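## Task

Scene 1: using the shelf-edge label beneath each foam block, get the blocks tagged R42, R64 and R76 onto the desk. The robot must not tip over or finish leaning. A block that stays put only because the robot is holding or propping it does not count.

## Robot and tools

ROBOT. TidyBot++: a four-caster mobile base (0.54 m long, 0.50 m wide, 0.38 m high) carrying one seven-joint arm with a two-finger gripper. The shoulder sits 0.12 m ahead of the base centre, 0.68 m up. Two cameras: base_camera (fixed on the base, looking forward and down) and wrist_camera (on the hand, looking along the fingers). The arm begins folded, hand down, poking about 0.08 m past the base front. A downward-pointing hand reaches about 0.94 m above the floor at most, and only near the base.

FRAMES. Base frame: origin on the floor below the base centre, x forward, y left, z up. hand_pose is reported in it (the point between the finger pads; its z axis runs out along the fingers, its y axis is the closing direction). Odometry frame = base frame at scene start; base_odometry heading is in radians, left positive, -3.142 to 3.142, and drifts a few cm and degrees over many moves. base_tilt is in degrees, forward and right positive.

execute_actions. Arguments: "actions", a list holding one action or none (empty list = just report state and images), and optional "cameras" ("base_camera", "wrist_camera", "all"; omitted or null = all; [] = none). An action may contain:
- "base": exactly one relative move from where the base last reported itself: {"translate_m": d} forward positive, -2 to 2 m; {"strafe_m": d} left positive, -2 to 2 m; {"rotate_rad": d} counter-clockwise from above positive, -6.3 to 6.3 rad. A move needing more than 8.667 s at its top speed is refused.
- "joints": absolute targets by name, radians, for the single arm: joint_1_rad (any angle; whole arm about vertical, positive = clockwise from above, opposite to heading), joint_2_rad (shoulder, -2.249 to 2.249), joint_3_rad (any angle; upper-arm roll, about 3.14 at start), joint_4_rad (elbow, -2.579 to 2.579), joint_5_rad (any angle; forearm roll), joint_6_rad (wrist, -2.099 to 2.099), joint_7_rad (any angle; hand roll; hand down, positive = counter-clockwise from above, 1.57 puts the finger opening left/right). gripper_pos is absolute, 0 (open, pad gap about 85 mm) to 1 (closed, about 96-120 N per finger); gap is roughly 85 x (1 - gripper_pos) mm. Any-angle joints go the short way; for big turns send steps under half a turn.
- "speeds": caps for this action only: translate_m and strafe_m 0.05-0.5 m/s, rotate_rad 0.1-1.57 rad/s (the maxima are defaults).
Base and joint motions start together. Unknown keys or out-of-range values refuse the whole call. An action runs at most 15 s. Unnamed joints may keep pushing toward earlier targets.

Arm geometry (joint_1 0, joint_3 3.14, joint_5 0): arm in the x-z plane; upper arm 0.42 m at angle joint_2 from vertical (forward positive), forearm 0.31 m at joint_2 - joint_4, hand 0.31 m at joint_2 - joint_4 - joint_6. Reach forward = sum of length x sin(angle); height above shoulder = sum of length x cos(angle). Joints move up to 1.39 rad/s (1.22 for joints 5-7).

Other tools: wait {"seconds": 0-10} lets the scene run and returns state and images; zoom_image {"camera", "region": [x0,y0,x1,y1]} in pixels of the latest full image, top-left origin, at most 504 x 504; read_manual gives licence texts only; finished_scene {"scene": 1 or 2} ends that scene irrevocably and reports success and the next task.

RESULT LINES. base_status / joint_status per motion: "done" (for the base, wheels turned the commanded amount, even if slipping); "off_target" (stopped short, may still push); "contact_stop" or "time_out" (target dropped, holds in place); "not_followed" with "joint command not followed" and "cause:" means a self-collision check withheld the arm targets (gripper still acts; targets may be retried later). on_its_own reports uncommanded motion. A gripper at 1 reading "done" means nothing was grasped; "off_target" means something stopped the fingers. motor_effort is percent of max, peak in brackets, noisy. "ARM HIT" = arm struck base or itself. A torque fault (joints 1-4 104.5 N m, 5-7 51.3 N m) freezes the arm 10 s and skips the rest of the call. Motor temperatures are listed per joint; MOTOR HOT from 60 °C, OVER-TEMPERATURE FAULT at 75 °C makes the arm sink and reports "limit_stop_at_motor_heat". If a call reports a stop, later movement calls in that reply are skipped.

ACCURACY. Friction and load sag leave the hand a cm or two off (more when stretched); correct by sending each joint last command + (wanted - read). Never command a loaded joint to its read angle. hand_pose can itself be off; trust the images. Camera calibration is approximate.

AVOID. A blocked base pushes hard until timeout and may still say "done". Driving while the arm is snagged above about 0.8 m can topple the robot; sideways force on a raised hand can lift wheels. Avoid drops, slams, hard pushes, and objects falling. Release items so they rest on the desk on their own before ending the scene. The robot holds its last command while you think, and heat builds while holding loads.

Each tool is called after "Call:" as name(argument=value, ...) on one line, values as JSON.

## Session

Call:
execute_actions(actions=[])

Scene clock: 0.00 s.
Motor temperatures (°C, as the motors report them): [32 34 31 32 37 38 45]
base_odometry: x=+0.000 y=+0.000 heading=+0.000 (m, m, rad; odometry frame)
base_tilt: forward=-0.3 right=-0.4 (deg)
base_status: not commanded
joint_positions: joint_1_rad=+0.024 joint_2_rad=-0.390 joint_3_rad=+3.118 joint_4_rad=-2.521 joint_5_rad=+0.018 joint_6_rad=-0.905 joint_7_rad=+1.595 gripper_pos=+0.000
joint_status: not commanded
motor_effort: joint_1_rad=+0 joint_2_rad=-1 joint_3_rad=+1 joint_4_rad=+17 joint_5_rad=+0 joint_6_rad=+1 joint_7_rad=+0 (%)
hand_pose: x=+0.2578 y=-0.0041 z=+0.5942 quat_wxyz=(+0.012, +0.998, +0.016, +0.052) (m; base frame)
pictures: base_camera, wrist_camera
Images, in order (width x height): base_camera 644x364, wrist_camera 644x476.

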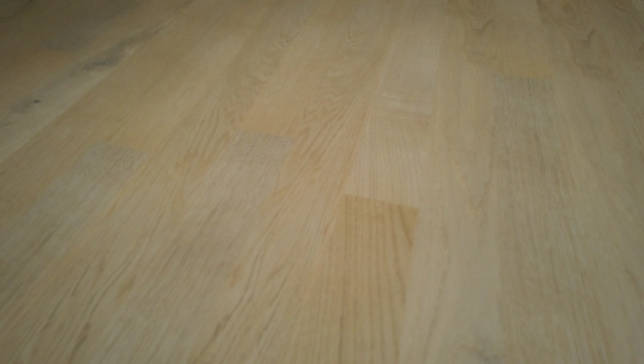

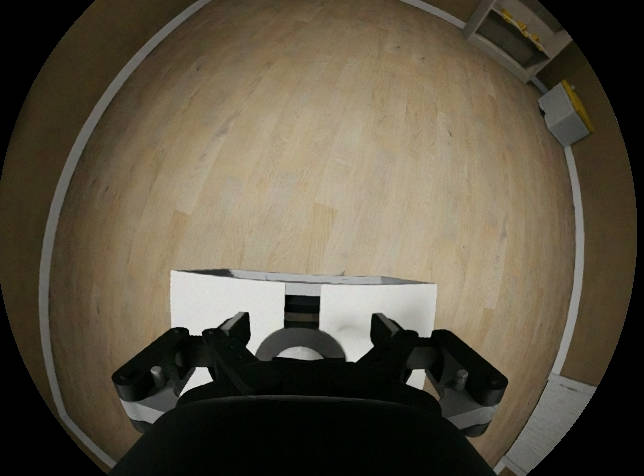

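Call:
execute_actions(actions=[{"base":{"rotate_rad":-0.7},"joints":{"joint_6_rad":0.5}}], cameras=["wrist_camera"])

Scene clock: 1.90 s.
Motor temperatures (°C, as the motors report them): [32 34 31 32 37 38 45]
base_odometry: x=+0.000 y=+0.000 heading=-0.699 (m, m, rad; odometry frame)
base_tilt: forward=-0.3 right=-0.4 (deg)
base_status: done
joint_positions: joint_1_rad=+0.024 joint_2_rad=-0.390 joint_3_rad=+3.118 joint_4_rad=-2.521 joint_5_rad=+0.018 joint_6_rad=+0.479 joint_7_rad=+1.595 gripper_pos=+0.000
joint_status: all done
motor_effort: joint_1_rad=+0(1) joint_2_rad=-6(6) joint_3_rad=+2(3) joint_4_rad=+20(20) joint_5_rad=+0(1) joint_6_rad=+7(7) joint_7_rad=+0(0) (%)
hand_pose: x=+0.5353 y=+0.0046 z=+0.8782 quat_wxyz=(+0.015, +0.735, +0.020, +0.677) (m; base frame)
pictures: wrist_camera
camera_calibration (this result's frames):
wrist_camera: T_world_to_cam=[[-0.0289429, -0.998002, 0.0561685, -0.039052], [-0.0461776, -0.054797, -0.997429, 0.963792], [0.998514, -0.0314622, -0.0444993, -0.356319], [0, 0, 0, 1]] pos_world=[0.399165, 0.00262847, 0.947652]
Images, in order (width x height): wrist_camera 644x476.

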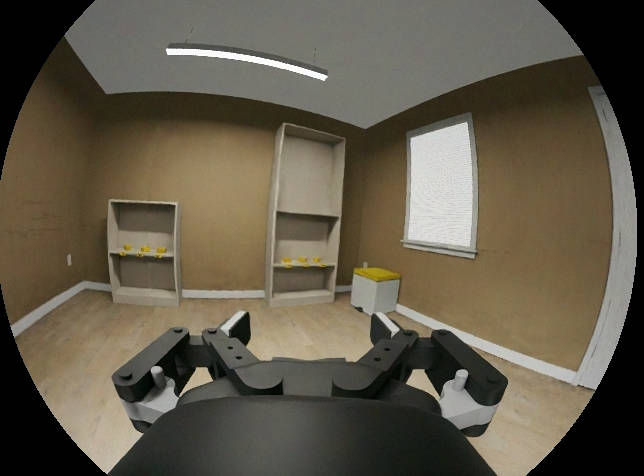

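Call:
zoom_image(camera="wrist_camera", region=[90, 190, 410, 320])

Region (90, 190, 410, 320) of wrist_camera's 644x476 image, scaled by 1.575; it fills the top 205 rows of this view, and the rest is white.

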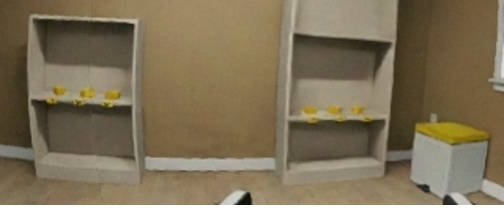

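Call:
execute_actions(actions=[{"base":{"rotate_rad":0.37},"joints":{"joint_1_rad":-2.75}}], cameras=["wrist_camera"])

Call:
execute_actions(actions=[{"base":{"translate_m":1.3},"joints":{"joint_1_rad":0.0}}], cameras=["wrist_camera"])

Scene clock: 6.23 s.
Motor temperatures (°C, as the motors report them): [32 34 31 32 37 38 45]
base_odometry: x=+0.000 y=+0.000 heading=-0.330 (m, m, rad; odometry frame)
base_tilt: forward=-0.3 right=-0.4 (deg)
base_status: done
joint_positions: joint_1_rad=-2.742 joint_2_rad=-0.390 joint_3_rad=+3.118 joint_4_rad=-2.521 joint_5_rad=+0.018 joint_6_rad=+0.479 joint_7_rad=+1.595 gripper_pos=+0.000
joint_status: all done
motor_effort: joint_1_rad=+0(2) joint_2_rad=-6(6) joint_3_rad=+1(2) joint_4_rad=+20(20) joint_5_rad=+0(0) joint_6_rad=+8(7) joint_7_rad=+0(0) (%)
hand_pose: x=-0.2700 y=+0.1484 z=+0.8782 quat_wxyz=(-0.663, +0.118, +0.726, +0.141) (m; base frame)
pictures: wrist_camera
camera_calibration (this result's frames):
wrist_camera: T_world_to_cam=[[0.393024, 0.917811, 0.0561689, -0.0892664], [0.0630596, 0.0340381, -0.997429, 0.950793], [-0.917363, 0.395556, -0.0444989, -0.12833], [0, 0, 0, 1]] pos_world=[-0.142598, 0.100328, 0.947652]
Images, in order (width x height): wrist_camera 644x476.

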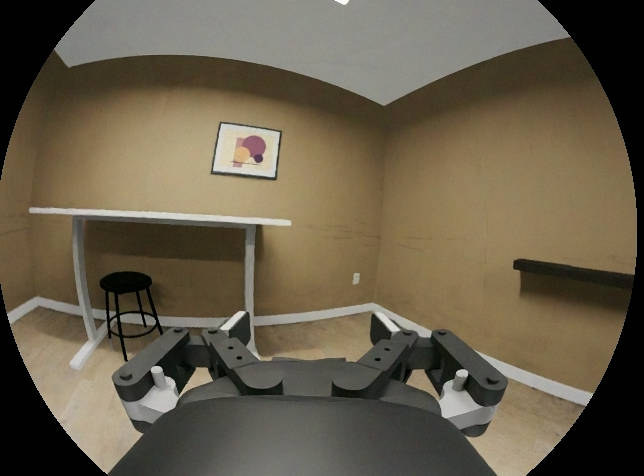

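Scene clock: 10.20 s.
Motor temperatures (°C, as the motors report them): [32 34 31 32 37 38 45]
base_odometry: x=+1.230 y=-0.421 heading=-0.330 (m, m, rad; odometry frame)
base_tilt: forward=-0.3 right=-0.4 (deg)
base_status: done
joint_positions: joint_1_rad=-0.008 joint_2_rad=-0.390 joint_3_rad=+3.118 joint_4_rad=-2.521 joint_5_rad=+0.018 joint_6_rad=+0.479 joint_7_rad=+1.595 gripper_pos=+0.000
joint_status: all done
motor_effort: joint_1_rad=+0(0) joint_2_rad=-6(9) joint_3_rad=+1(2) joint_4_rad=+20(20) joint_5_rad=+0(0) joint_6_rad=+7(8) joint_7_rad=-1(0) (%)
hand_pose: x=+0.5350 y=+0.0178 z=+0.8782 quat_wxyz=(+0.004, +0.735, +0.031, +0.677) (m; base frame)
pictures: wrist_camera
camera_calibration (this result's frames):
wrist_camera: T_world_to_cam=[[0.0027499, -0.998418, 0.0561687, -0.0428236], [-0.0444147, -0.0562354, -0.997429, 0.963582], [0.999009, 0.000248114, -0.0444991, -0.356378], [0, 0, 0, 1]] pos_world=[0.39894, 0.0115201, 0.947652]
Images, in order (width x height): wrist_camera 644x476.

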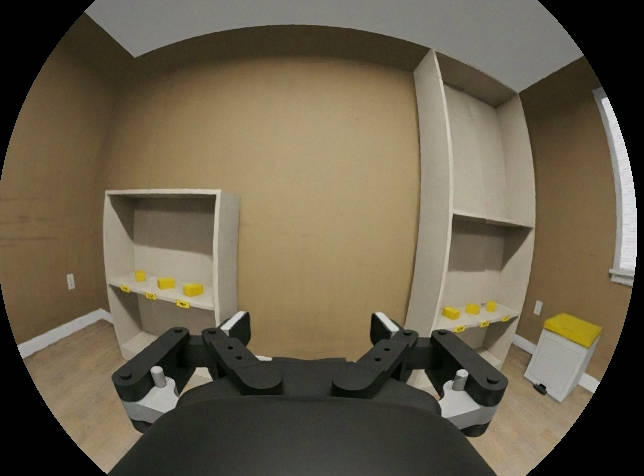

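Call:
zoom_image(camera="wrist_camera", region=[105, 260, 225, 320])

Call:
zoom_image(camera="wrist_camera", region=[430, 290, 530, 340])

Region (105, 260, 225, 320) of wrist_camera's 644x476 image, scaled by 4.200.

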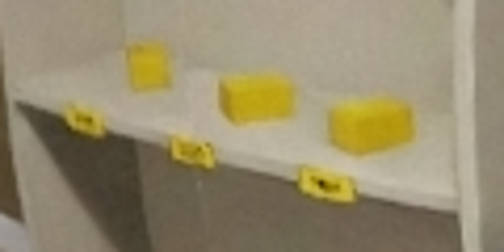

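Region (430, 290, 530, 340) of wrist_camera's 644x476 image, scaled by 5.040.

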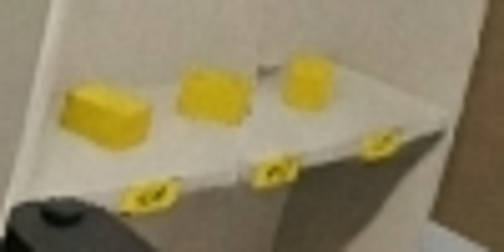

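Call:
execute_actions(actions=[{"base":{"strafe_m":0.83},"joints":{"joint_2_rad":0.8,"joint_4_rad":-2.0,"joint_6_rad":0.95,"joint_3_rad":3.14,"joint_5_rad":0,"joint_7_rad":1.57}}])

Scene clock: 13.83 s.
Motor temperatures (°C, as the motors report them): [32 34 31 32 37 38 45]
base_odometry: x=+1.499 y=+0.364 heading=-0.330 (m, m, rad; odometry frame)
base_tilt: forward=-0.3 right=-0.4 (deg)
base_status: done
joint_positions: joint_1_rad=-0.005 joint_2_rad=+0.782 joint_3_rad=+3.124 joint_4_rad=-2.021 joint_5_rad=+0.018 joint_6_rad=+0.906 joint_7_rad=+1.593 gripper_pos=+0.000
joint_status: all done
motor_effort: joint_1_rad=+0(3) joint_2_rad=-40(41) joint_3_rad=+0(1) joint_4_rad=+11(20) joint_5_rad=+0(0) joint_6_rad=+7(8) joint_7_rad=-1(0) (%)
hand_pose: x=+0.8143 y=+0.0192 z=+0.5843 quat_wxyz=(-0.006, +0.812, +0.021, +0.583) (m; base frame)
pictures: base_camera, wrist_camera
camera_calibration (this result's frames):
wrist_camera: T_world_to_cam=[[0.00652227, -0.999494, 0.0311391, -0.0141783], [-0.285692, -0.0317043, -0.957797, 0.8558], [0.958299, -0.00264919, -0.285755, -0.474333], [0, 0, 0, 1]] pos_world=[0.699141, 0.0117048, 0.684581]
Images, in order (width x height): base_camera 644x364, wrist_camera 644x476.

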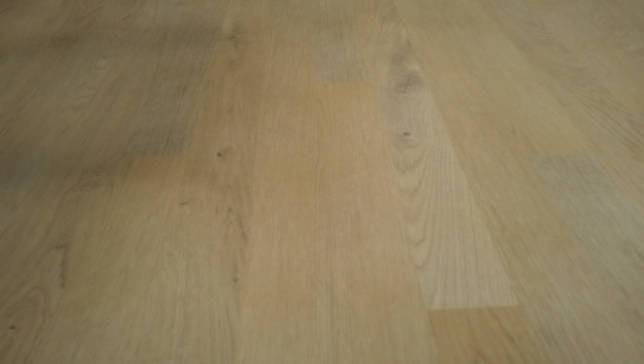

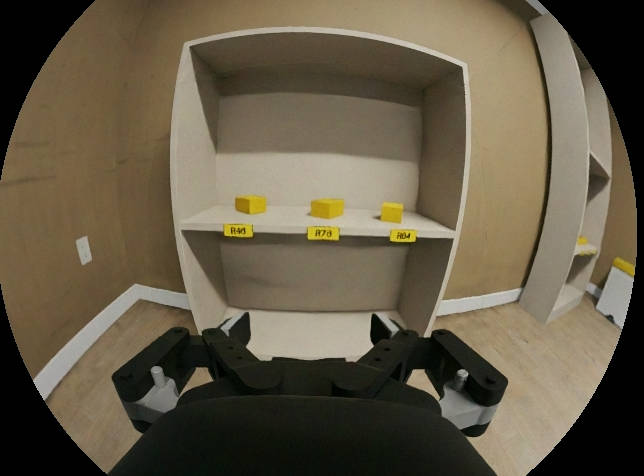

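Call:
zoom_image(camera="wrist_camera", region=[210, 180, 430, 250])

Region (210, 180, 430, 250) of wrist_camera's 644x476 image, scaled by 2.291; it fills the top 160 rows of this view, and the rest is white.

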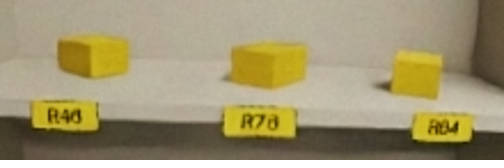

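Call:
execute_actions(actions=[{"base":{"translate_m":0.3}}])

Scene clock: 15.97 s.
Motor temperatures (°C, as the motors report them): [32 34 31 32 37 38 45]
base_odometry: x=+1.783 y=+0.267 heading=-0.330 (m, m, rad; odometry frame)
base_tilt: forward=-0.3 right=-0.3 (deg)
base_status: done
joint_positions: joint_1_rad=-0.005 joint_2_rad=+0.782 joint_3_rad=+3.124 joint_4_rad=-2.013 joint_5_rad=+0.018 joint_6_rad=+0.908 joint_7_rad=+1.593 gripper_pos=+0.000
joint_status: not commanded
motor_effort: joint_1_rad=+0(0) joint_2_rad=-40(43) joint_3_rad=+0(0) joint_4_rad=+12(13) joint_5_rad=+0(0) joint_6_rad=+7(8) joint_7_rad=-1(0) (%)
hand_pose: x=+0.8179 y=+0.0191 z=+0.5880 quat_wxyz=(-0.006, +0.809, +0.021, +0.587) (m; base frame)
pictures: base_camera, wrist_camera
camera_calibration (this result's frames):
wrist_camera: T_world_to_cam=[[0.00598922, -0.9995, 0.0310498, -0.0138768], [-0.27579, -0.0314972, -0.960702, 0.853948], [0.961199, -0.0028094, -0.275841, -0.484901], [0, 0, 0, 1]] pos_world=[0.701681, 0.0116649, 0.687065]
Images, in order (width x height): base_camera 644x364, wrist_camera 644x476.

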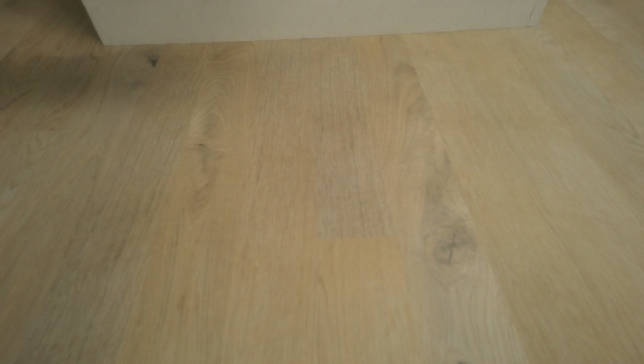

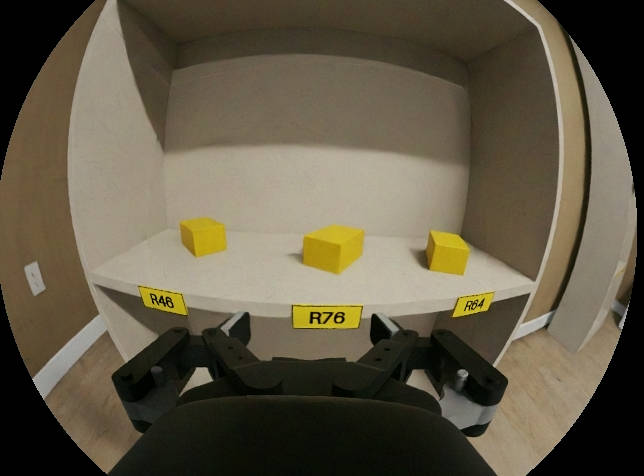

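Call:
execute_actions(actions=[{"base":{"strafe_m":0.595},"joints":{"joint_2_rad":0.825}}], cameras=[])

Call:
execute_actions(actions=[{"base":{"rotate_rad":-0.55}}], cameras=[])

Call:
execute_actions(actions=[{"base":{"translate_m":0.27}}], cameras=["wrist_camera"])

Scene clock: 19.93 s.
Motor temperatures (°C, as the motors report them): [32 35 31 32 37 38 45]
base_odometry: x=+1.976 y=+0.830 heading=-0.330 (m, m, rad; odometry frame)
base_tilt: forward=-0.3 right=-0.3 (deg)
base_status: done
joint_positions: joint_1_rad=-0.003 joint_2_rad=+0.801 joint_3_rad=+3.130 joint_4_rad=-2.013 joint_5_rad=+0.018 joint_6_rad=+0.908 joint_7_rad=+1.593 gripper_pos=+0.000
joint_status: all done
motor_effort: joint_1_rad=+0(2) joint_2_rad=-40(42) joint_3_rad=+0(1) joint_4_rad=+11(12) joint_5_rad=+0(1) joint_6_rad=+7(8) joint_7_rad=+0(0) (%)
hand_pose: x=+0.8161 y=+0.0141 z=+0.5747 quat_wxyz=(-0.003, +0.815, +0.019, +0.579) (m; base frame)
pictures: none
No camera images: the call's "cameras" was empty. Leave "cameras" out to get every camera's image.

Scene clock: 21.70 s.
Motor temperatures (°C, as the motors report them): [32 35 31 32 37 38 45]
base_odometry: x=+1.976 y=+0.830 heading=-0.879 (m, m, rad; odometry frame)
base_tilt: forward=-0.3 right=-0.4 (deg)
base_status: done
joint_positions: joint_1_rad=+0.004 joint_2_rad=+0.802 joint_3_rad=+3.145 joint_4_rad=-2.013 joint_5_rad=+0.018 joint_6_rad=+0.908 joint_7_rad=+1.593 gripper_pos=+0.000
joint_status: not commanded
motor_effort: joint_1_rad=+0(5) joint_2_rad=-40(42) joint_3_rad=+0(3) joint_4_rad=+11(12) joint_5_rad=+0(1) joint_6_rad=+7(8) joint_7_rad=+0(0) (%)
hand_pose: x=+0.8164 y=+0.0015 z=+0.5743 quat_wxyz=(+0.006, +0.815, +0.016, +0.579) (m; base frame)
pictures: none
No camera images: the call's "cameras" was empty. Leave "cameras" out to get every camera's image.

Scene clock: 23.53 s.
Motor temperatures (°C, as the motors report them): [32 35 31 32 37 38 45]
base_odometry: x=+2.148 y=+0.621 heading=-0.880 (m, m, rad; odometry frame)
base_tilt: forward=-0.3 right=-0.4 (deg)
base_status: done
joint_positions: joint_1_rad=+0.004 joint_2_rad=+0.804 joint_3_rad=+3.145 joint_4_rad=-2.009 joint_5_rad=+0.018 joint_6_rad=+0.909 joint_7_rad=+1.593 gripper_pos=+0.000
joint_status: not commanded
motor_effort: joint_1_rad=+0(1) joint_2_rad=-40(42) joint_3_rad=+1(0) joint_4_rad=+11(12) joint_5_rad=-1(0) joint_6_rad=+7(7) joint_7_rad=+0(0) (%)
hand_pose: x=+0.8176 y=+0.0015 z=+0.5746 quat_wxyz=(+0.006, +0.814, +0.016, +0.580) (m; base frame)
pictures: wrist_camera
camera_calibration (this result's frames):
wrist_camera: T_world_to_cam=[[-0.0164915, -0.998822, 0.0456276, -0.0210397], [-0.292647, -0.0388136, -0.955432, 0.851185], [0.956078, -0.0291093, -0.291662, -0.475051], [0, 0, 0, 1]] pos_world=[0.702935, -0.00180575, 0.675655]
Images, in order (width x height): wrist_camera 644x476.

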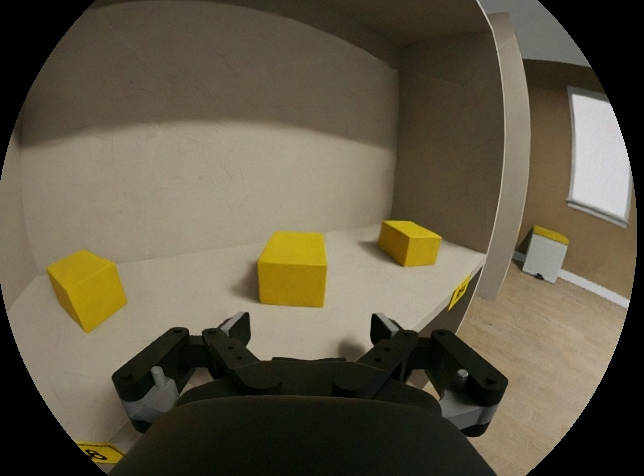

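Call:
execute_actions(actions=[{"base":{"strafe_m":0.018}}], cameras=[])

Call:
execute_actions(actions=[{"base":{"translate_m":0.105},"speeds":{"translate_m":0.15}}], cameras=["wrist_camera"])

Scene clock: 24.60 s.
Motor temperatures (°C, as the motors report them): [32 35 31 32 37 38 45]
base_odometry: x=+2.162 y=+0.633 heading=-0.880 (m, m, rad; odometry frame)
base_tilt: forward=-0.3 right=-0.4 (deg)
base_status: done
joint_positions: joint_1_rad=-0.003 joint_2_rad=+0.804 joint_3_rad=+3.144 joint_4_rad=-2.009 joint_5_rad=+0.018 joint_6_rad=+0.909 joint_7_rad=+1.593 gripper_pos=+0.000
joint_status: not commanded
motor_effort: joint_1_rad=+0(4) joint_2_rad=-40(41) joint_3_rad=+0(2) joint_4_rad=+11(11) joint_5_rad=+0(1) joint_6_rad=+7(7) joint_7_rad=+0(0) (%)
hand_pose: x=+0.8175 y=+0.0065 z=+0.5746 quat_wxyz=(+0.004, +0.814, +0.019, +0.580) (m; base frame)
pictures: none
No camera images: the call's "cameras" was empty. Leave "cameras" out to get every camera's image.

Scene clock: 25.97 s.
Motor temperatures (°C, as the motors report them): [32 35 31 32 37 38 45]
base_odometry: x=+2.229 y=+0.552 heading=-0.880 (m, m, rad; odometry frame)
base_tilt: forward=-0.3 right=-0.3 (deg)
base_status: done
joint_positions: joint_1_rad=-0.003 joint_2_rad=+0.804 joint_3_rad=+3.144 joint_4_rad=-2.009 joint_5_rad=+0.018 joint_6_rad=+0.910 joint_7_rad=+1.593 gripper_pos=+0.000
joint_status: not commanded
motor_effort: joint_1_rad=+0(2) joint_2_rad=-40(43) joint_3_rad=+0(1) joint_4_rad=+11(13) joint_5_rad=+0(1) joint_6_rad=+7(8) joint_7_rad=+0(0) (%)
hand_pose: x=+0.8177 y=+0.0065 z=+0.5745 quat_wxyz=(+0.004, +0.814, +0.019, +0.580) (m; base frame)
pictures: wrist_camera
camera_calibration (this result's frames):
wrist_camera: T_world_to_cam=[[-0.00945244, -0.998924, 0.0454117, -0.0217166], [-0.292035, -0.0406762, -0.955542, 0.850904], [0.956361, -0.022294, -0.291336, -0.475482], [0, 0, 0, 1]] pos_world=[0.70302, 0.00231789, 0.675536]
Images, in order (width x height): wrist_camera 644x476.

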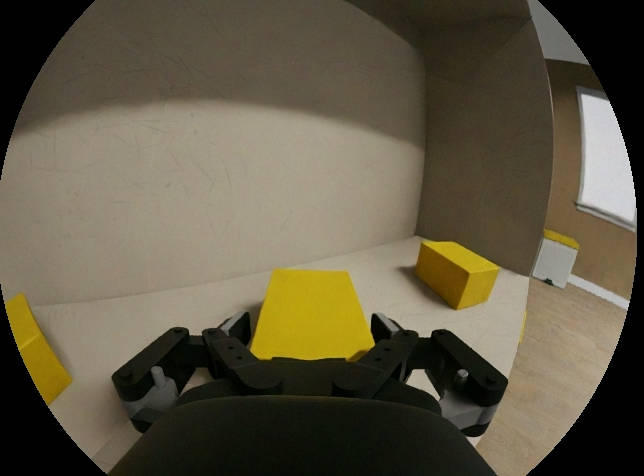

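Call:
execute_actions(actions=[{"joints":{"gripper_pos":1}}], cameras=[])

Call:
execute_actions(actions=[{"joints":{"joint_2_rad":0.74}}], cameras=[])

Call:
execute_actions(actions=[{"base":{"translate_m":-0.4}}], cameras=["wrist_camera"])

Scene clock: 27.27 s.
Motor temperatures (°C, as the motors report them): [32 35 31 32 37 38 45]
base_odometry: x=+2.229 y=+0.552 heading=-0.880 (m, m, rad; odometry frame)
base_tilt: forward=-0.3 right=-0.4 (deg)
base_status: not commanded
joint_positions: joint_1_rad=-0.003 joint_2_rad=+0.804 joint_3_rad=+3.144 joint_4_rad=-2.009 joint_5_rad=+0.018 joint_6_rad=+0.918 joint_7_rad=+1.593 gripper_pos=+0.366
joint_status: gripper_pos off_target (ended at +0.366, target +1.000)
motor_effort: joint_1_rad=+0(1) joint_2_rad=-37(40) joint_3_rad=+1(1) joint_4_rad=+11(11) joint_5_rad=+0(0) joint_6_rad=+5(7) joint_7_rad=+0(1) (%)
hand_pose: x=+0.8186 y=+0.0065 z=+0.5771 quat_wxyz=(+0.004, +0.812, +0.019, +0.584) (m; base frame)
pictures: none
No camera images: the call's "cameras" was empty. Leave "cameras" out to get every camera's image.

Scene clock: 28.20 s.
Motor temperatures (°C, as the motors report them): [32 35 31 32 37 38 45]
base_odometry: x=+2.229 y=+0.552 heading=-0.880 (m, m, rad; odometry frame)
base_tilt: forward=-0.3 right=-0.4 (deg)
base_status: not commanded
joint_positions: joint_1_rad=-0.003 joint_2_rad=+0.763 joint_3_rad=+3.144 joint_4_rad=-2.009 joint_5_rad=+0.018 joint_6_rad=+0.918 joint_7_rad=+1.593 gripper_pos=+0.366
joint_status: all done
motor_effort: joint_1_rad=+0(0) joint_2_rad=-40(42) joint_3_rad=+0(0) joint_4_rad=+12(12) joint_5_rad=+0(0) joint_6_rad=+8(8) joint_7_rad=+0(0) (%)
hand_pose: x=+0.8223 y=+0.0065 z=+0.6059 quat_wxyz=(+0.005, +0.800, +0.018, +0.600) (m; base frame)
pictures: none
No camera images: the call's "cameras" was empty. Leave "cameras" out to get every camera's image.

Scene clock: 30.47 s.
Motor temperatures (°C, as the motors report them): [32 35 31 32 37 38 45]
base_odometry: x=+1.974 y=+0.860 heading=-0.880 (m, m, rad; odometry frame)
base_tilt: forward=-0.3 right=-0.4 (deg)
base_status: done
joint_positions: joint_1_rad=-0.003 joint_2_rad=+0.762 joint_3_rad=+3.144 joint_4_rad=-2.007 joint_5_rad=+0.018 joint_6_rad=+0.918 joint_7_rad=+1.593 gripper_pos=+0.366
joint_status: not commanded
motor_effort: joint_1_rad=+0(3) joint_2_rad=-40(42) joint_3_rad=+0(1) joint_4_rad=+12(14) joint_5_rad=+0(0) joint_6_rad=+8(8) joint_7_rad=+0(1) (%)
hand_pose: x=+0.8229 y=+0.0062 z=+0.6070 quat_wxyz=(+0.005, +0.799, +0.018, +0.601) (m; base frame)
pictures: wrist_camera
camera_calibration (this result's frames):
wrist_camera: T_world_to_cam=[[-0.0121269, -0.998933, 0.0445721, -0.0206791], [-0.242309, -0.040311, -0.969361, 0.850939], [0.970123, -0.0225556, -0.241562, -0.512513], [0, 0, 0, 1]] pos_world=[0.70314, 0.00208517, 0.701985]
Images, in order (width x height): wrist_camera 644x476.

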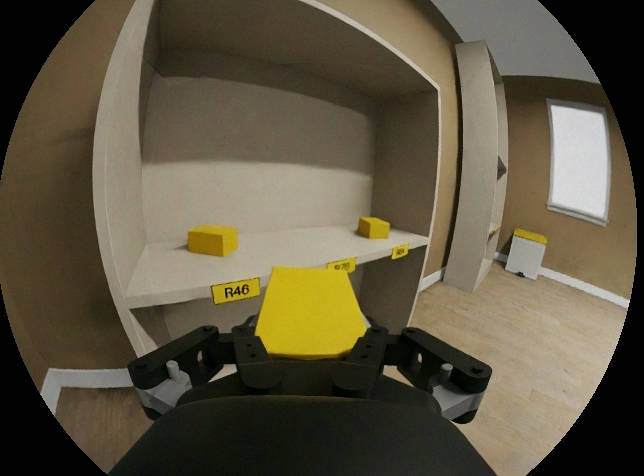

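Call:
execute_actions(actions=[{"base":{"rotate_rad":-2.10},"joints":{"joint_2_rad":0.3}}], cameras=[])

Call:
execute_actions(actions=[{"base":{"translate_m":2.0},"joints":{"joint_2_rad":0.28,"joint_4_rad":-1.0,"joint_6_rad":-0.6}}])

Scene clock: 33.80 s.
Motor temperatures (°C, as the motors report them): [32 35 31 32 37 38 45]
base_odometry: x=+1.974 y=+0.860 heading=-2.979 (m, m, rad; odometry frame)
base_tilt: forward=-0.3 right=-0.3 (deg)
base_status: done
joint_positions: joint_1_rad=+0.002 joint_2_rad=+0.331 joint_3_rad=+3.142 joint_4_rad=-2.005 joint_5_rad=+0.018 joint_6_rad=+0.918 joint_7_rad=+1.593 gripper_pos=+0.366
joint_status: all done
motor_effort: joint_1_rad=+0(4) joint_2_rad=-32(42) joint_3_rad=+1(3) joint_4_rad=+18(18) joint_5_rad=+0(1) joint_6_rad=+7(8) joint_7_rad=-1(0) (%)
hand_pose: x=+0.7901 y=+0.0044 z=+0.9094 quat_wxyz=(+0.009, +0.651, +0.015, +0.759) (m; base frame)
pictures: none
No camera images: the call's "cameras" was empty. Leave "cameras" out to get every camera's image.

Scene clock: 39.17 s.
Motor temperatures (°C, as the motors report them): [32 35 31 32 37 38 45]
base_odometry: x=+0.000 y=+0.539 heading=-2.980 (m, m, rad; odometry frame)
base_tilt: forward=-0.3 right=-0.3 (deg)
base_status: done
joint_positions: joint_1_rad=+0.002 joint_2_rad=+0.304 joint_3_rad=+3.142 joint_4_rad=-1.019 joint_5_rad=+0.018 joint_6_rad=-0.561 joint_7_rad=+1.593 gripper_pos=+0.366
joint_status: all done
motor_effort: joint_1_rad=+0(1) joint_2_rad=-35(40) joint_3_rad=+1(0) joint_4_rad=+22(23) joint_5_rad=+0(0) joint_6_rad=+7(8) joint_7_rad=+1(0) (%)
hand_pose: x=+0.8458 y=-0.0031 z=+1.0646 quat_wxyz=(+0.015, +0.809, +0.011, +0.588) (m; base frame)
pictures: base_camera, wrist_camera
camera_calibration (this result's frames):
wrist_camera: T_world_to_cam=[[-0.0348395, -0.997914, 0.0543552, -0.0413045], [-0.274074, -0.0427628, -0.960757, 1.31741], [0.961077, -0.0483696, -0.272012, -0.384448], [0, 0, 0, 1]] pos_world=[0.729115, -0.00347771, 1.16339]
Images, in order (width x height): base_camera 644x364, wrist_camera 644x476.

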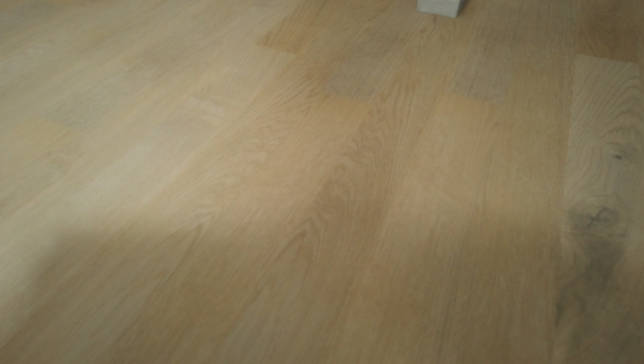

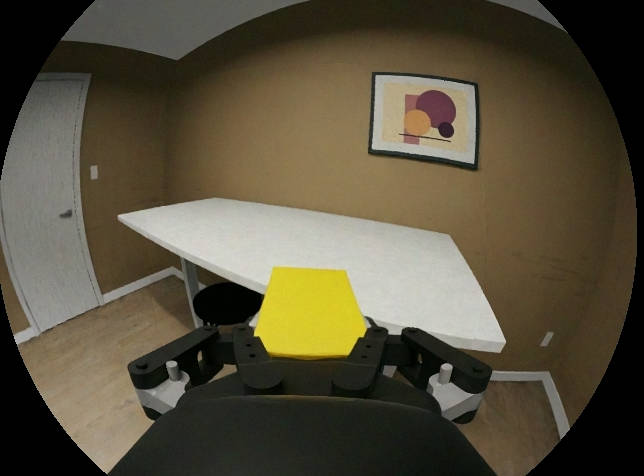

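Call:
execute_actions(actions=[{"base":{"translate_m":0.37}}])

Scene clock: 41.40 s.
Motor temperatures (°C, as the motors report them): [32 35 31 32 37 38 45]
base_odometry: x=-0.365 y=+0.480 heading=-2.980 (m, m, rad; odometry frame)
base_tilt: forward=-0.3 right=-0.4 (deg)
base_status: done
joint_positions: joint_1_rad=+0.002 joint_2_rad=+0.296 joint_3_rad=+3.142 joint_4_rad=-1.018 joint_5_rad=+0.018 joint_6_rad=-0.562 joint_7_rad=+1.593 gripper_pos=+0.366
joint_status: not commanded
motor_effort: joint_1_rad=+0(2) joint_2_rad=-35(41) joint_3_rad=+0(2) joint_4_rad=+22(23) joint_5_rad=+0(1) joint_6_rad=+7(7) joint_7_rad=+0(0) (%)
hand_pose: x=+0.8427 y=-0.0031 z=+1.0703 quat_wxyz=(+0.015, +0.806, +0.011, +0.591) (m; base frame)
pictures: base_camera, wrist_camera
camera_calibration (this result's frames):
wrist_camera: T_world_to_cam=[[-0.0352398, -0.997913, 0.0541101, -0.0411117], [-0.267105, -0.0427693, -0.962718, 1.31831], [0.963023, -0.0483791, -0.26504, -0.389035], [0, 0, 0, 1]] pos_world=[0.725327, -0.003464, 1.16827]
Images, in order (width x height): base_camera 644x364, wrist_camera 644x476.

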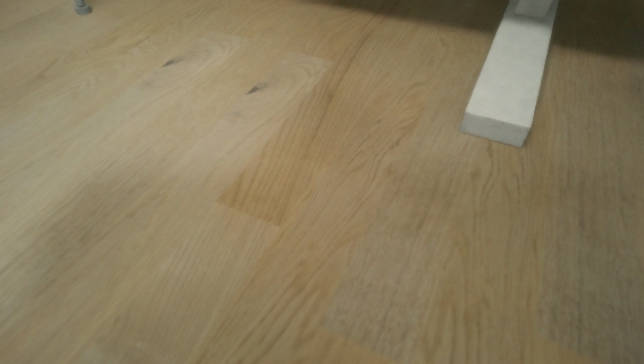

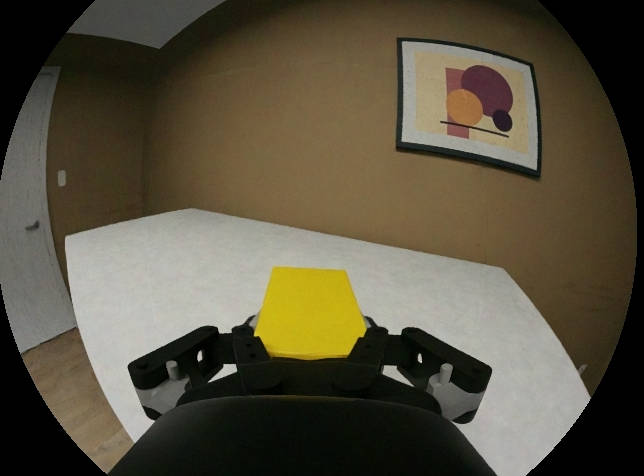

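Call:
execute_actions(actions=[{"joints":{"joint_4_rad":-1.27,"joint_6_rad":-0.31}}], cameras=["wrist_camera"])

Scene clock: 43.00 s.
Motor temperatures (°C, as the motors report them): [32 35 31 32 37 38 45]
base_odometry: x=-0.365 y=+0.480 heading=-2.980 (m, m, rad; odometry frame)
base_tilt: forward=-0.3 right=-0.3 (deg)
base_status: not commanded
joint_positions: joint_1_rad=+0.002 joint_2_rad=+0.295 joint_3_rad=+3.142 joint_4_rad=-1.255 joint_5_rad=+0.018 joint_6_rad=-0.355 joint_7_rad=+1.593 gripper_pos=+0.366
joint_status: all done
motor_effort: joint_1_rad=+0(0) joint_2_rad=-35(37) joint_3_rad=+1(0) joint_4_rad=+22(24) joint_5_rad=+0(0) joint_6_rad=+7(7) joint_7_rad=+0(0) (%)
hand_pose: x=+0.8498 y=-0.0021 z=+0.9884 quat_wxyz=(+0.014, +0.815, +0.013, +0.579) (m; base frame)
pictures: wrist_camera
camera_calibration (this result's frames):
wrist_camera: T_world_to_cam=[[-0.0299838, -0.998008, 0.0555124, -0.0412608], [-0.294929, -0.0442313, -0.954495, 1.25683], [0.955049, -0.0449916, -0.293015, -0.383113], [0, 0, 0, 1]] pos_world=[0.735329, -0.00282437, 1.08967]
Images, in order (width x height): wrist_camera 644x476.

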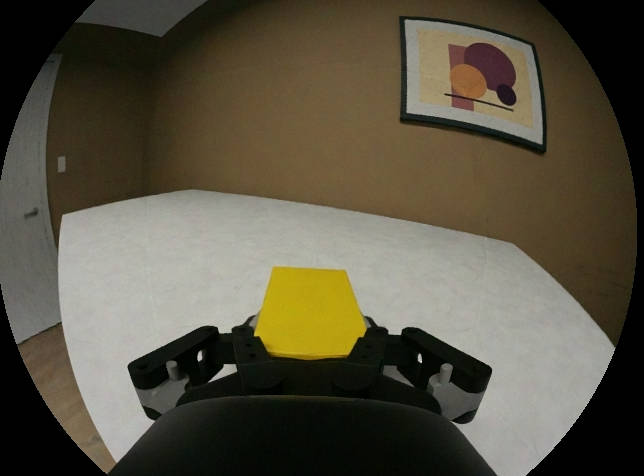

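No contact yet. Lower a bit more.

Call:
execute_actions(actions=[{"joints":{"joint_4_rad":-1.33,"joint_6_rad":-0.25}}], cameras=[])

Scene clock: 43.87 s.
Motor temperatures (°C, as the motors report them): [32 35 31 32 37 38 45]
base_odometry: x=-0.365 y=+0.480 heading=-2.980 (m, m, rad; odometry frame)
base_tilt: forward=-0.3 right=-0.4 (deg)
base_status: not commanded
joint_positions: joint_1_rad=+0.002 joint_2_rad=+0.295 joint_3_rad=+3.142 joint_4_rad=-1.307 joint_5_rad=+0.018 joint_6_rad=-0.288 joint_7_rad=+1.593 gripper_pos=+0.366
joint_status: all done
motor_effort: joint_1_rad=+0(0) joint_2_rad=-34(38) joint_3_rad=+1(0) joint_4_rad=+21(22) joint_5_rad=+0(0) joint_6_rad=+6(7) joint_7_rad=+0(0) (%)
hand_pose: x=+0.8510 y=-0.0017 z=+0.9774 quat_wxyz=(+0.014, +0.810, +0.014, +0.586) (m; base frame)
pictures: none
No camera images: the call's "cameras" was empty. Leave "cameras" out to get every camera's image.

Call:
execute_actions(actions=[{"joints":{"joint_4_rad":-1.35}}], cameras=[])

Scene clock: 44.57 s.
Motor temperatures (°C, as the motors report them): [32 35 31 32 37 38 45]
base_odometry: x=-0.365 y=+0.480 heading=-2.980 (m, m, rad; odometry frame)
base_tilt: forward=-0.3 right=-0.4 (deg)
base_status: not commanded
joint_positions: joint_1_rad=+0.002 joint_2_rad=+0.291 joint_3_rad=+3.142 joint_4_rad=-1.316 joint_5_rad=+0.018 joint_6_rad=-0.280 joint_7_rad=+1.593 gripper_pos=+0.366
joint_status: all done
motor_effort: joint_1_rad=+0(0) joint_2_rad=-32(34) joint_3_rad=+0(1) joint_4_rad=+19(21) joint_5_rad=+0(0) joint_6_rad=+5(6) joint_7_rad=-1(0) (%)
hand_pose: x=+0.8496 y=-0.0017 z=+0.9773 quat_wxyz=(+0.014, +0.809, +0.014, +0.587) (m; base frame)
pictures: none
No camera images: the call's "cameras" was empty. Leave "cameras" out to get every camera's image.

Call:
execute_actions(actions=[{"joints":{"gripper_pos":0,"joint_4_rad":-1.31}}], cameras=[])

Call:
execute_actions(actions=[{"base":{"translate_m":-1.61},"joints":{"joint_4_rad":-1.25}}], cameras=["wrist_camera"])

Call:
execute_actions(actions=[{"base":{"rotate_rad":2.37},"joints":{"joint_2_rad":0.825,"joint_4_rad":-2.025,"joint_6_rad":0.95}}], cameras=[])

Call:
execute_actions(actions=[{"base":{"translate_m":0.68}}], cameras=["wrist_camera"])

Scene clock: 46.43 s.
Motor temperatures (°C, as the motors report them): [32 35 31 32 37 38 45]
base_odometry: x=-0.365 y=+0.480 heading=-2.980 (m, m, rad; odometry frame)
base_tilt: forward=-0.3 right=-0.3 (deg)
base_status: not commanded
joint_positions: joint_1_rad=+0.002 joint_2_rad=+0.289 joint_3_rad=+3.142 joint_4_rad=-1.313 joint_5_rad=+0.018 joint_6_rad=-0.279 joint_7_rad=+1.592 gripper_pos=+0.000
joint_status: all done
motor_effort: joint_1_rad=+0(1) joint_2_rad=-35(37) joint_3_rad=+1(0) joint_4_rad=+22(23) joint_5_rad=+0(0) joint_6_rad=+7(7) joint_7_rad=+0(0) (%)
hand_pose: x=+0.8494 y=-0.0017 z=+0.9806 quat_wxyz=(+0.014, +0.808, +0.013, +0.589) (m; base frame)
pictures: none
No camera images: the call's "cameras" was empty. Leave "cameras" out to get every camera's image.

Scene clock: 51.17 s.
Motor temperatures (°C, as the motors report them): [32 35 31 32 37 38 45]
base_odometry: x=+1.224 y=+0.739 heading=-2.980 (m, m, rad; odometry frame)
base_tilt: forward=-0.3 right=-0.3 (deg)
base_status: done
joint_positions: joint_1_rad=+0.001 joint_2_rad=+0.287 joint_3_rad=+3.141 joint_4_rad=-1.262 joint_5_rad=+0.018 joint_6_rad=-0.279 joint_7_rad=+1.592 gripper_pos=+0.000
joint_status: all done
motor_effort: joint_1_rad=+0(4) joint_2_rad=-34(40) joint_3_rad=+1(3) joint_4_rad=+22(23) joint_5_rad=+0(0) joint_6_rad=+6(7) joint_7_rad=-1(0) (%)
hand_pose: x=+0.8536 y=-0.0008 z=+1.0128 quat_wxyz=(+0.014, +0.792, +0.013, +0.610) (m; base frame)
pictures: wrist_camera
camera_calibration (this result's frames):
wrist_camera: T_world_to_cam=[[-0.0317606, -0.998101, 0.0527877, -0.0369915], [-0.220392, -0.0445209, -0.974395, 1.23787], [0.974894, -0.0425814, -0.21856, -0.47183], [0, 0, 0, 1]] pos_world=[0.731626, -0.00190147, 1.105]
Images, in order (width x height): wrist_camera 644x476.

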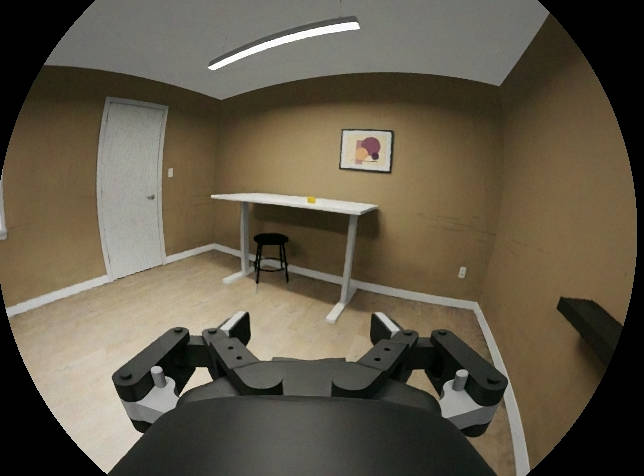

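Scene clock: 54.23 s.
Motor temperatures (°C, as the motors report them): [32 35 31 32 37 38 45]
base_odometry: x=+1.224 y=+0.739 heading=-0.611 (m, m, rad; odometry frame)
base_tilt: forward=-0.3 right=-0.4 (deg)
base_status: done
joint_positions: joint_1_rad=-0.003 joint_2_rad=+0.801 joint_3_rad=+3.140 joint_4_rad=-2.003 joint_5_rad=+0.018 joint_6_rad=+0.911 joint_7_rad=+1.592 gripper_pos=+0.000
joint_status: all done
motor_effort: joint_1_rad=+0(5) joint_2_rad=-40(48) joint_3_rad=+0(3) joint_4_rad=+11(22) joint_5_rad=+0(1) joint_6_rad=+7(8) joint_7_rad=+1(0) (%)
hand_pose: x=+0.8204 y=+0.0088 z=+0.5795 quat_wxyz=(+0.002, +0.811, +0.019, +0.585) (m; base frame)
pictures: none
No camera images: the call's "cameras" was empty. Leave "cameras" out to get every camera's image.

Scene clock: 56.97 s.
Motor temperatures (°C, as the motors report them): [32 35 31 32 37 38 45]
base_odometry: x=+1.781 y=+0.349 heading=-0.610 (m, m, rad; odometry frame)
base_tilt: forward=-0.3 right=-0.3 (deg)
base_status: done
joint_positions: joint_1_rad=-0.003 joint_2_rad=+0.802 joint_3_rad=+3.140 joint_4_rad=-2.010 joint_5_rad=+0.018 joint_6_rad=+0.911 joint_7_rad=+1.592 gripper_pos=+0.000
joint_status: not commanded
motor_effort: joint_1_rad=+0(2) joint_2_rad=-40(42) joint_3_rad=+1(1) joint_4_rad=+11(12) joint_5_rad=+0(0) joint_6_rad=+7(7) joint_7_rad=+0(0) (%)
hand_pose: x=+0.8177 y=+0.0088 z=+0.5764 quat_wxyz=(+0.002, +0.813, +0.019, +0.582) (m; base frame)
pictures: wrist_camera
camera_calibration (this result's frames):
wrist_camera: T_world_to_cam=[[-0.00693841, -0.999107, 0.0416887, -0.0194177], [-0.288951, -0.0379081, -0.956593, 0.850893], [0.957319, -0.0186832, -0.28843, -0.477363], [0, 0, 0, 1]] pos_world=[0.70272, 0.00393676, 0.677082]
Images, in order (width x height): wrist_camera 644x476.

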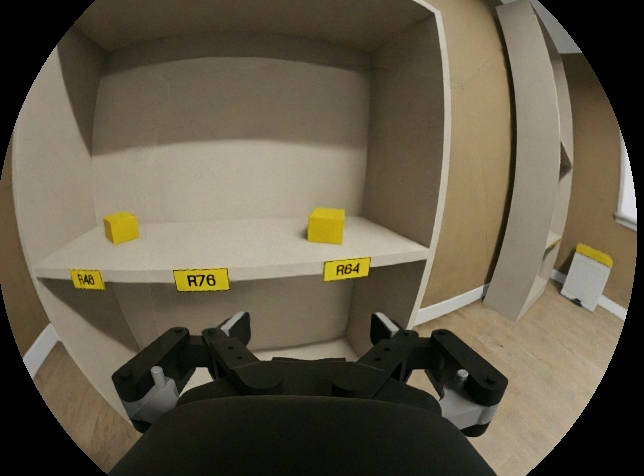

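Call:
execute_actions(actions=[{"base":{"strafe_m":-0.028}}], cameras=[])

Call:
execute_actions(actions=[{"base":{"translate_m":0.2}}], cameras=["wrist_camera"])

Scene clock: 58.13 s.
Motor temperatures (°C, as the motors report them): [32 35 31 32 37 38 45]
base_odometry: x=+1.765 y=+0.326 heading=-0.610 (m, m, rad; odometry frame)
base_tilt: forward=-0.3 right=-0.4 (deg)
base_status: done
joint_positions: joint_1_rad=+0.004 joint_2_rad=+0.802 joint_3_rad=+3.140 joint_4_rad=-2.010 joint_5_rad=+0.018 joint_6_rad=+0.911 joint_7_rad=+1.592 gripper_pos=+0.000
joint_status: not commanded
motor_effort: joint_1_rad=+0(4) joint_2_rad=-40(41) joint_3_rad=+0(2) joint_4_rad=+11(12) joint_5_rad=+0(1) joint_6_rad=+7(7) joint_7_rad=+0(0) (%)
hand_pose: x=+0.8176 y=+0.0042 z=+0.5763 quat_wxyz=(+0.004, +0.813, +0.016, +0.581) (m; base frame)
pictures: none
No camera images: the call's "cameras" was empty. Leave "cameras" out to get every camera's image.

Scene clock: 59.77 s.
Motor temperatures (°C, as the motors report them): [32 35 31 32 37 38 45]
base_odometry: x=+1.929 y=+0.212 heading=-0.610 (m, m, rad; odometry frame)
base_tilt: forward=-0.3 right=-0.4 (deg)
base_status: done
joint_positions: joint_1_rad=+0.004 joint_2_rad=+0.803 joint_3_rad=+3.140 joint_4_rad=-2.012 joint_5_rad=+0.018 joint_6_rad=+0.911 joint_7_rad=+1.592 gripper_pos=+0.000
joint_status: not commanded
motor_effort: joint_1_rad=+0(1) joint_2_rad=-40(43) joint_3_rad=+0(0) joint_4_rad=+11(13) joint_5_rad=+0(1) joint_6_rad=+6(8) joint_7_rad=+0(1) (%)
hand_pose: x=+0.8168 y=+0.0043 z=+0.5745 quat_wxyz=(+0.004, +0.814, +0.016, +0.580) (m; base frame)
pictures: wrist_camera
camera_calibration (this result's frames):
wrist_camera: T_world_to_cam=[[-0.0132177, -0.999043, 0.0416922, -0.0186986], [-0.292341, -0.0360129, -0.955636, 0.850899], [0.956223, -0.0248197, -0.291586, -0.474417], [0, 0, 0, 1]] pos_world=[0.702154, 0.000187761, 0.675596]
Images, in order (width x height): wrist_camera 644x476.

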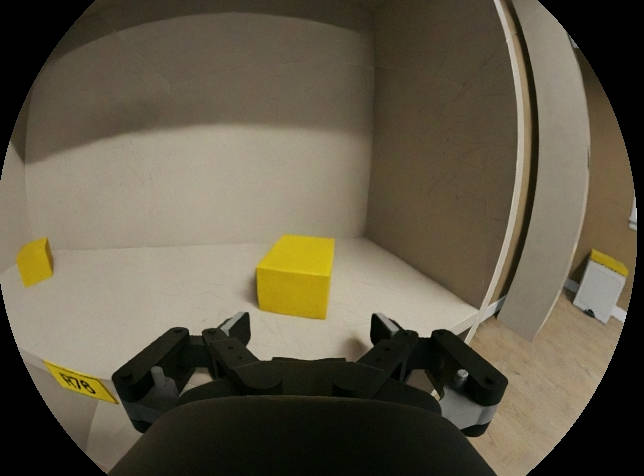

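Call:
execute_actions(actions=[{"base":{"strafe_m":0.009}}], cameras=[])

Call:
execute_actions(actions=[{"base":{"translate_m":0.09},"speeds":{"translate_m":0.12}}], cameras=["wrist_camera"])

Scene clock: 60.60 s.
Motor temperatures (°C, as the motors report them): [32 35 31 32 37 38 45]
base_odometry: x=+1.935 y=+0.219 heading=-0.610 (m, m, rad; odometry frame)
base_tilt: forward=-0.3 right=-0.4 (deg)
base_status: done
joint_positions: joint_1_rad=-0.001 joint_2_rad=+0.803 joint_3_rad=+3.140 joint_4_rad=-2.012 joint_5_rad=+0.018 joint_6_rad=+0.911 joint_7_rad=+1.592 gripper_pos=+0.000
joint_status: not commanded
motor_effort: joint_1_rad=-1(3) joint_2_rad=-40(41) joint_3_rad=+0(2) joint_4_rad=+11(12) joint_5_rad=+0(1) joint_6_rad=+7(7) joint_7_rad=-1(0) (%)
hand_pose: x=+0.8168 y=+0.0074 z=+0.5745 quat_wxyz=(+0.003, +0.814, +0.018, +0.580) (m; base frame)
pictures: none
No camera images: the call's "cameras" was empty. Leave "cameras" out to get every camera's image.

Scene clock: 61.97 s.
Motor temperatures (°C, as the motors report them): [32 36 31 32 37 38 45]
base_odometry: x=+2.009 y=+0.167 heading=-0.610 (m, m, rad; odometry frame)
base_tilt: forward=-0.2 right=-0.4 (deg)
base_status: done
joint_positions: joint_1_rad=-0.001 joint_2_rad=+0.803 joint_3_rad=+3.140 joint_4_rad=-2.013 joint_5_rad=+0.018 joint_6_rad=+0.912 joint_7_rad=+1.592 gripper_pos=+0.000
joint_status: not commanded
motor_effort: joint_1_rad=+0(3) joint_2_rad=-40(42) joint_3_rad=+0(1) joint_4_rad=+11(12) joint_5_rad=+0(1) joint_6_rad=+7(8) joint_7_rad=+0(0) (%)
hand_pose: x=+0.8164 y=+0.0074 z=+0.5741 quat_wxyz=(+0.003, +0.815, +0.018, +0.580) (m; base frame)
pictures: wrist_camera
camera_calibration (this result's frames):
wrist_camera: T_world_to_cam=[[-0.00874065, -0.999092, 0.0416947, -0.0192485], [-0.293179, -0.0373035, -0.95533, 0.850982], [0.956018, -0.0205742, -0.292586, -0.473358], [0, 0, 0, 1]] pos_world=[0.701861, 0.00277458, 0.675273]
Images, in order (width x height): wrist_camera 644x476.

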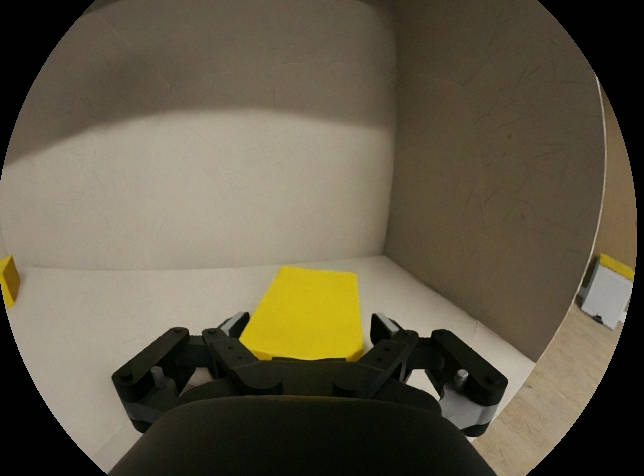

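Call:
execute_actions(actions=[{"joints":{"gripper_pos":1}}], cameras=[])

Call:
execute_actions(actions=[{"joints":{"joint_2_rad":0.74}}], cameras=[])

Call:
execute_actions(actions=[{"base":{"translate_m":-0.35}}], cameras=[])

Call:
execute_actions(actions=[{"base":{"rotate_rad":-2.44},"joints":{"joint_2_rad":0.3}}], cameras=[])

Call:
execute_actions(actions=[{"base":{"translate_m":2.0},"joints":{"joint_2_rad":0.28,"joint_4_rad":-1.0,"joint_6_rad":-0.6}}])

Scene clock: 63.43 s.
Motor temperatures (°C, as the motors report them): [32 36 31 32 37 38 45]
base_odometry: x=+2.009 y=+0.167 heading=-0.610 (m, m, rad; odometry frame)
base_tilt: forward=-0.3 right=-0.4 (deg)
base_status: not commanded
joint_positions: joint_1_rad=-0.001 joint_2_rad=+0.804 joint_3_rad=+3.140 joint_4_rad=-2.013 joint_5_rad=+0.018 joint_6_rad=+0.916 joint_7_rad=+1.592 gripper_pos=+0.343
joint_status: gripper_pos off_target (ended at +0.343, target +1.000)
motor_effort: joint_1_rad=+0(1) joint_2_rad=-38(40) joint_3_rad=+0(0) joint_4_rad=+10(11) joint_5_rad=+0(0) joint_6_rad=+5(7) joint_7_rad=+0(0) (%)
hand_pose: x=+0.8168 y=+0.0074 z=+0.5752 quat_wxyz=(+0.003, +0.813, +0.018, +0.581) (m; base frame)
pictures: none
No camera images: the call's "cameras" was empty. Leave "cameras" out to get every camera's image.

Scene clock: 64.37 s.
Motor temperatures (°C, as the motors report them): [32 36 31 32 37 38 45]
base_odometry: x=+2.009 y=+0.167 heading=-0.610 (m, m, rad; odometry frame)
base_tilt: forward=-0.3 right=-0.3 (deg)
base_status: not commanded
joint_positions: joint_1_rad=-0.001 joint_2_rad=+0.763 joint_3_rad=+3.140 joint_4_rad=-2.014 joint_5_rad=+0.018 joint_6_rad=+0.916 joint_7_rad=+1.592 gripper_pos=+0.343
joint_status: all done
motor_effort: joint_1_rad=+0(0) joint_2_rad=-40(42) joint_3_rad=+0(0) joint_4_rad=+12(12) joint_5_rad=+0(0) joint_6_rad=+7(7) joint_7_rad=+0(1) (%)
hand_pose: x=+0.8203 y=+0.0074 z=+0.6034 quat_wxyz=(+0.003, +0.802, +0.018, +0.598) (m; base frame)
pictures: none
No camera images: the call's "cameras" was empty. Leave "cameras" out to get every camera's image.

Scene clock: 66.60 s.
Motor temperatures (°C, as the motors report them): [32 36 31 32 37 38 45]
base_odometry: x=+1.722 y=+0.368 heading=-0.610 (m, m, rad; odometry frame)
base_tilt: forward=-0.3 right=-0.3 (deg)
base_status: done
joint_positions: joint_1_rad=-0.001 joint_2_rad=+0.761 joint_3_rad=+3.140 joint_4_rad=-2.017 joint_5_rad=+0.018 joint_6_rad=+0.916 joint_7_rad=+1.592 gripper_pos=+0.343
joint_status: not commanded
motor_effort: joint_1_rad=+0(4) joint_2_rad=-40(42) joint_3_rad=+0(2) joint_4_rad=+12(13) joint_5_rad=+0(1) joint_6_rad=+7(9) joint_7_rad=+0(0) (%)
hand_pose: x=+0.8189 y=+0.0075 z=+0.6028 quat_wxyz=(+0.003, +0.802, +0.018, +0.597) (m; base frame)
pictures: none
No camera images: the call's "cameras" was empty. Leave "cameras" out to get every camera's image.

Scene clock: 69.67 s.
Motor temperatures (°C, as the motors report them): [32 36 31 32 37 38 45]
base_odometry: x=+1.722 y=+0.368 heading=-3.049 (m, m, rad; odometry frame)
base_tilt: forward=-0.3 right=-0.3 (deg)
base_status: done
joint_positions: joint_1_rad=+0.003 joint_2_rad=+0.331 joint_3_rad=+3.141 joint_4_rad=-2.017 joint_5_rad=+0.018 joint_6_rad=+0.916 joint_7_rad=+1.592 gripper_pos=+0.343
joint_status: all done
motor_effort: joint_1_rad=+0(4) joint_2_rad=-32(43) joint_3_rad=+0(2) joint_4_rad=+18(18) joint_5_rad=+0(1) joint_6_rad=+7(8) joint_7_rad=+0(1) (%)
hand_pose: x=+0.7881 y=+0.0044 z=+0.9019 quat_wxyz=(+0.008, +0.657, +0.015, +0.754) (m; base frame)
pictures: none
No camera images: the call's "cameras" was empty. Leave "cameras" out to get every camera's image.

Scene clock: 75.03 s.
Motor temperatures (°C, as the motors report them): [32 36 31 32 37 38 45]
base_odometry: x=-0.270 y=+0.186 heading=-3.050 (m, m, rad; odometry frame)
base_tilt: forward=-0.3 right=-0.4 (deg)
base_status: done
joint_positions: joint_1_rad=+0.003 joint_2_rad=+0.304 joint_3_rad=+3.141 joint_4_rad=-1.019 joint_5_rad=+0.018 joint_6_rad=-0.561 joint_7_rad=+1.592 gripper_pos=+0.343
joint_status: all done
motor_effort: joint_1_rad=+0(1) joint_2_rad=-35(40) joint_3_rad=+1(0) joint_4_rad=+22(22) joint_5_rad=+0(0) joint_6_rad=+7(8) joint_7_rad=+0(1) (%)
hand_pose: x=+0.8458 y=-0.0032 z=+1.0643 quat_wxyz=(+0.015, +0.809, +0.011, +0.588) (m; base frame)
pictures: base_camera, wrist_camera
camera_calibration (this result's frames):
wrist_camera: T_world_to_cam=[[-0.0349106, -0.997947, 0.0536874, -0.0405931], [-0.27452, -0.042078, -0.96066, 1.31745], [0.960948, -0.0482755, -0.272487, -0.383955], [0, 0, 0, 1]] pos_world=[0.729208, -0.00360979, 1.16318]
Images, in order (width x height): base_camera 644x364, wrist_camera 644x476.

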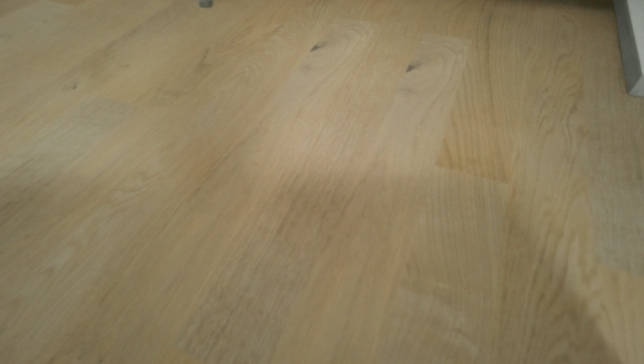

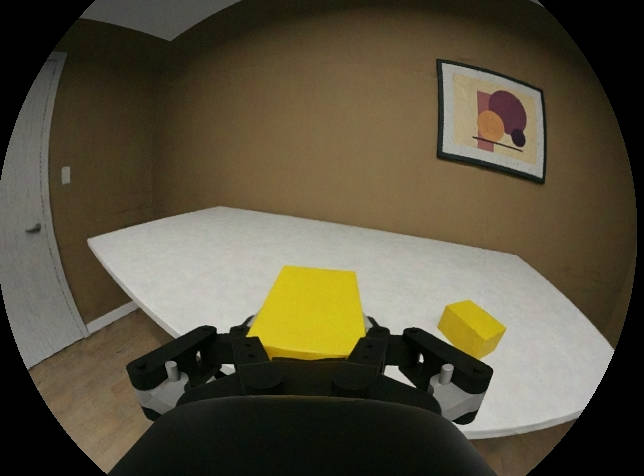

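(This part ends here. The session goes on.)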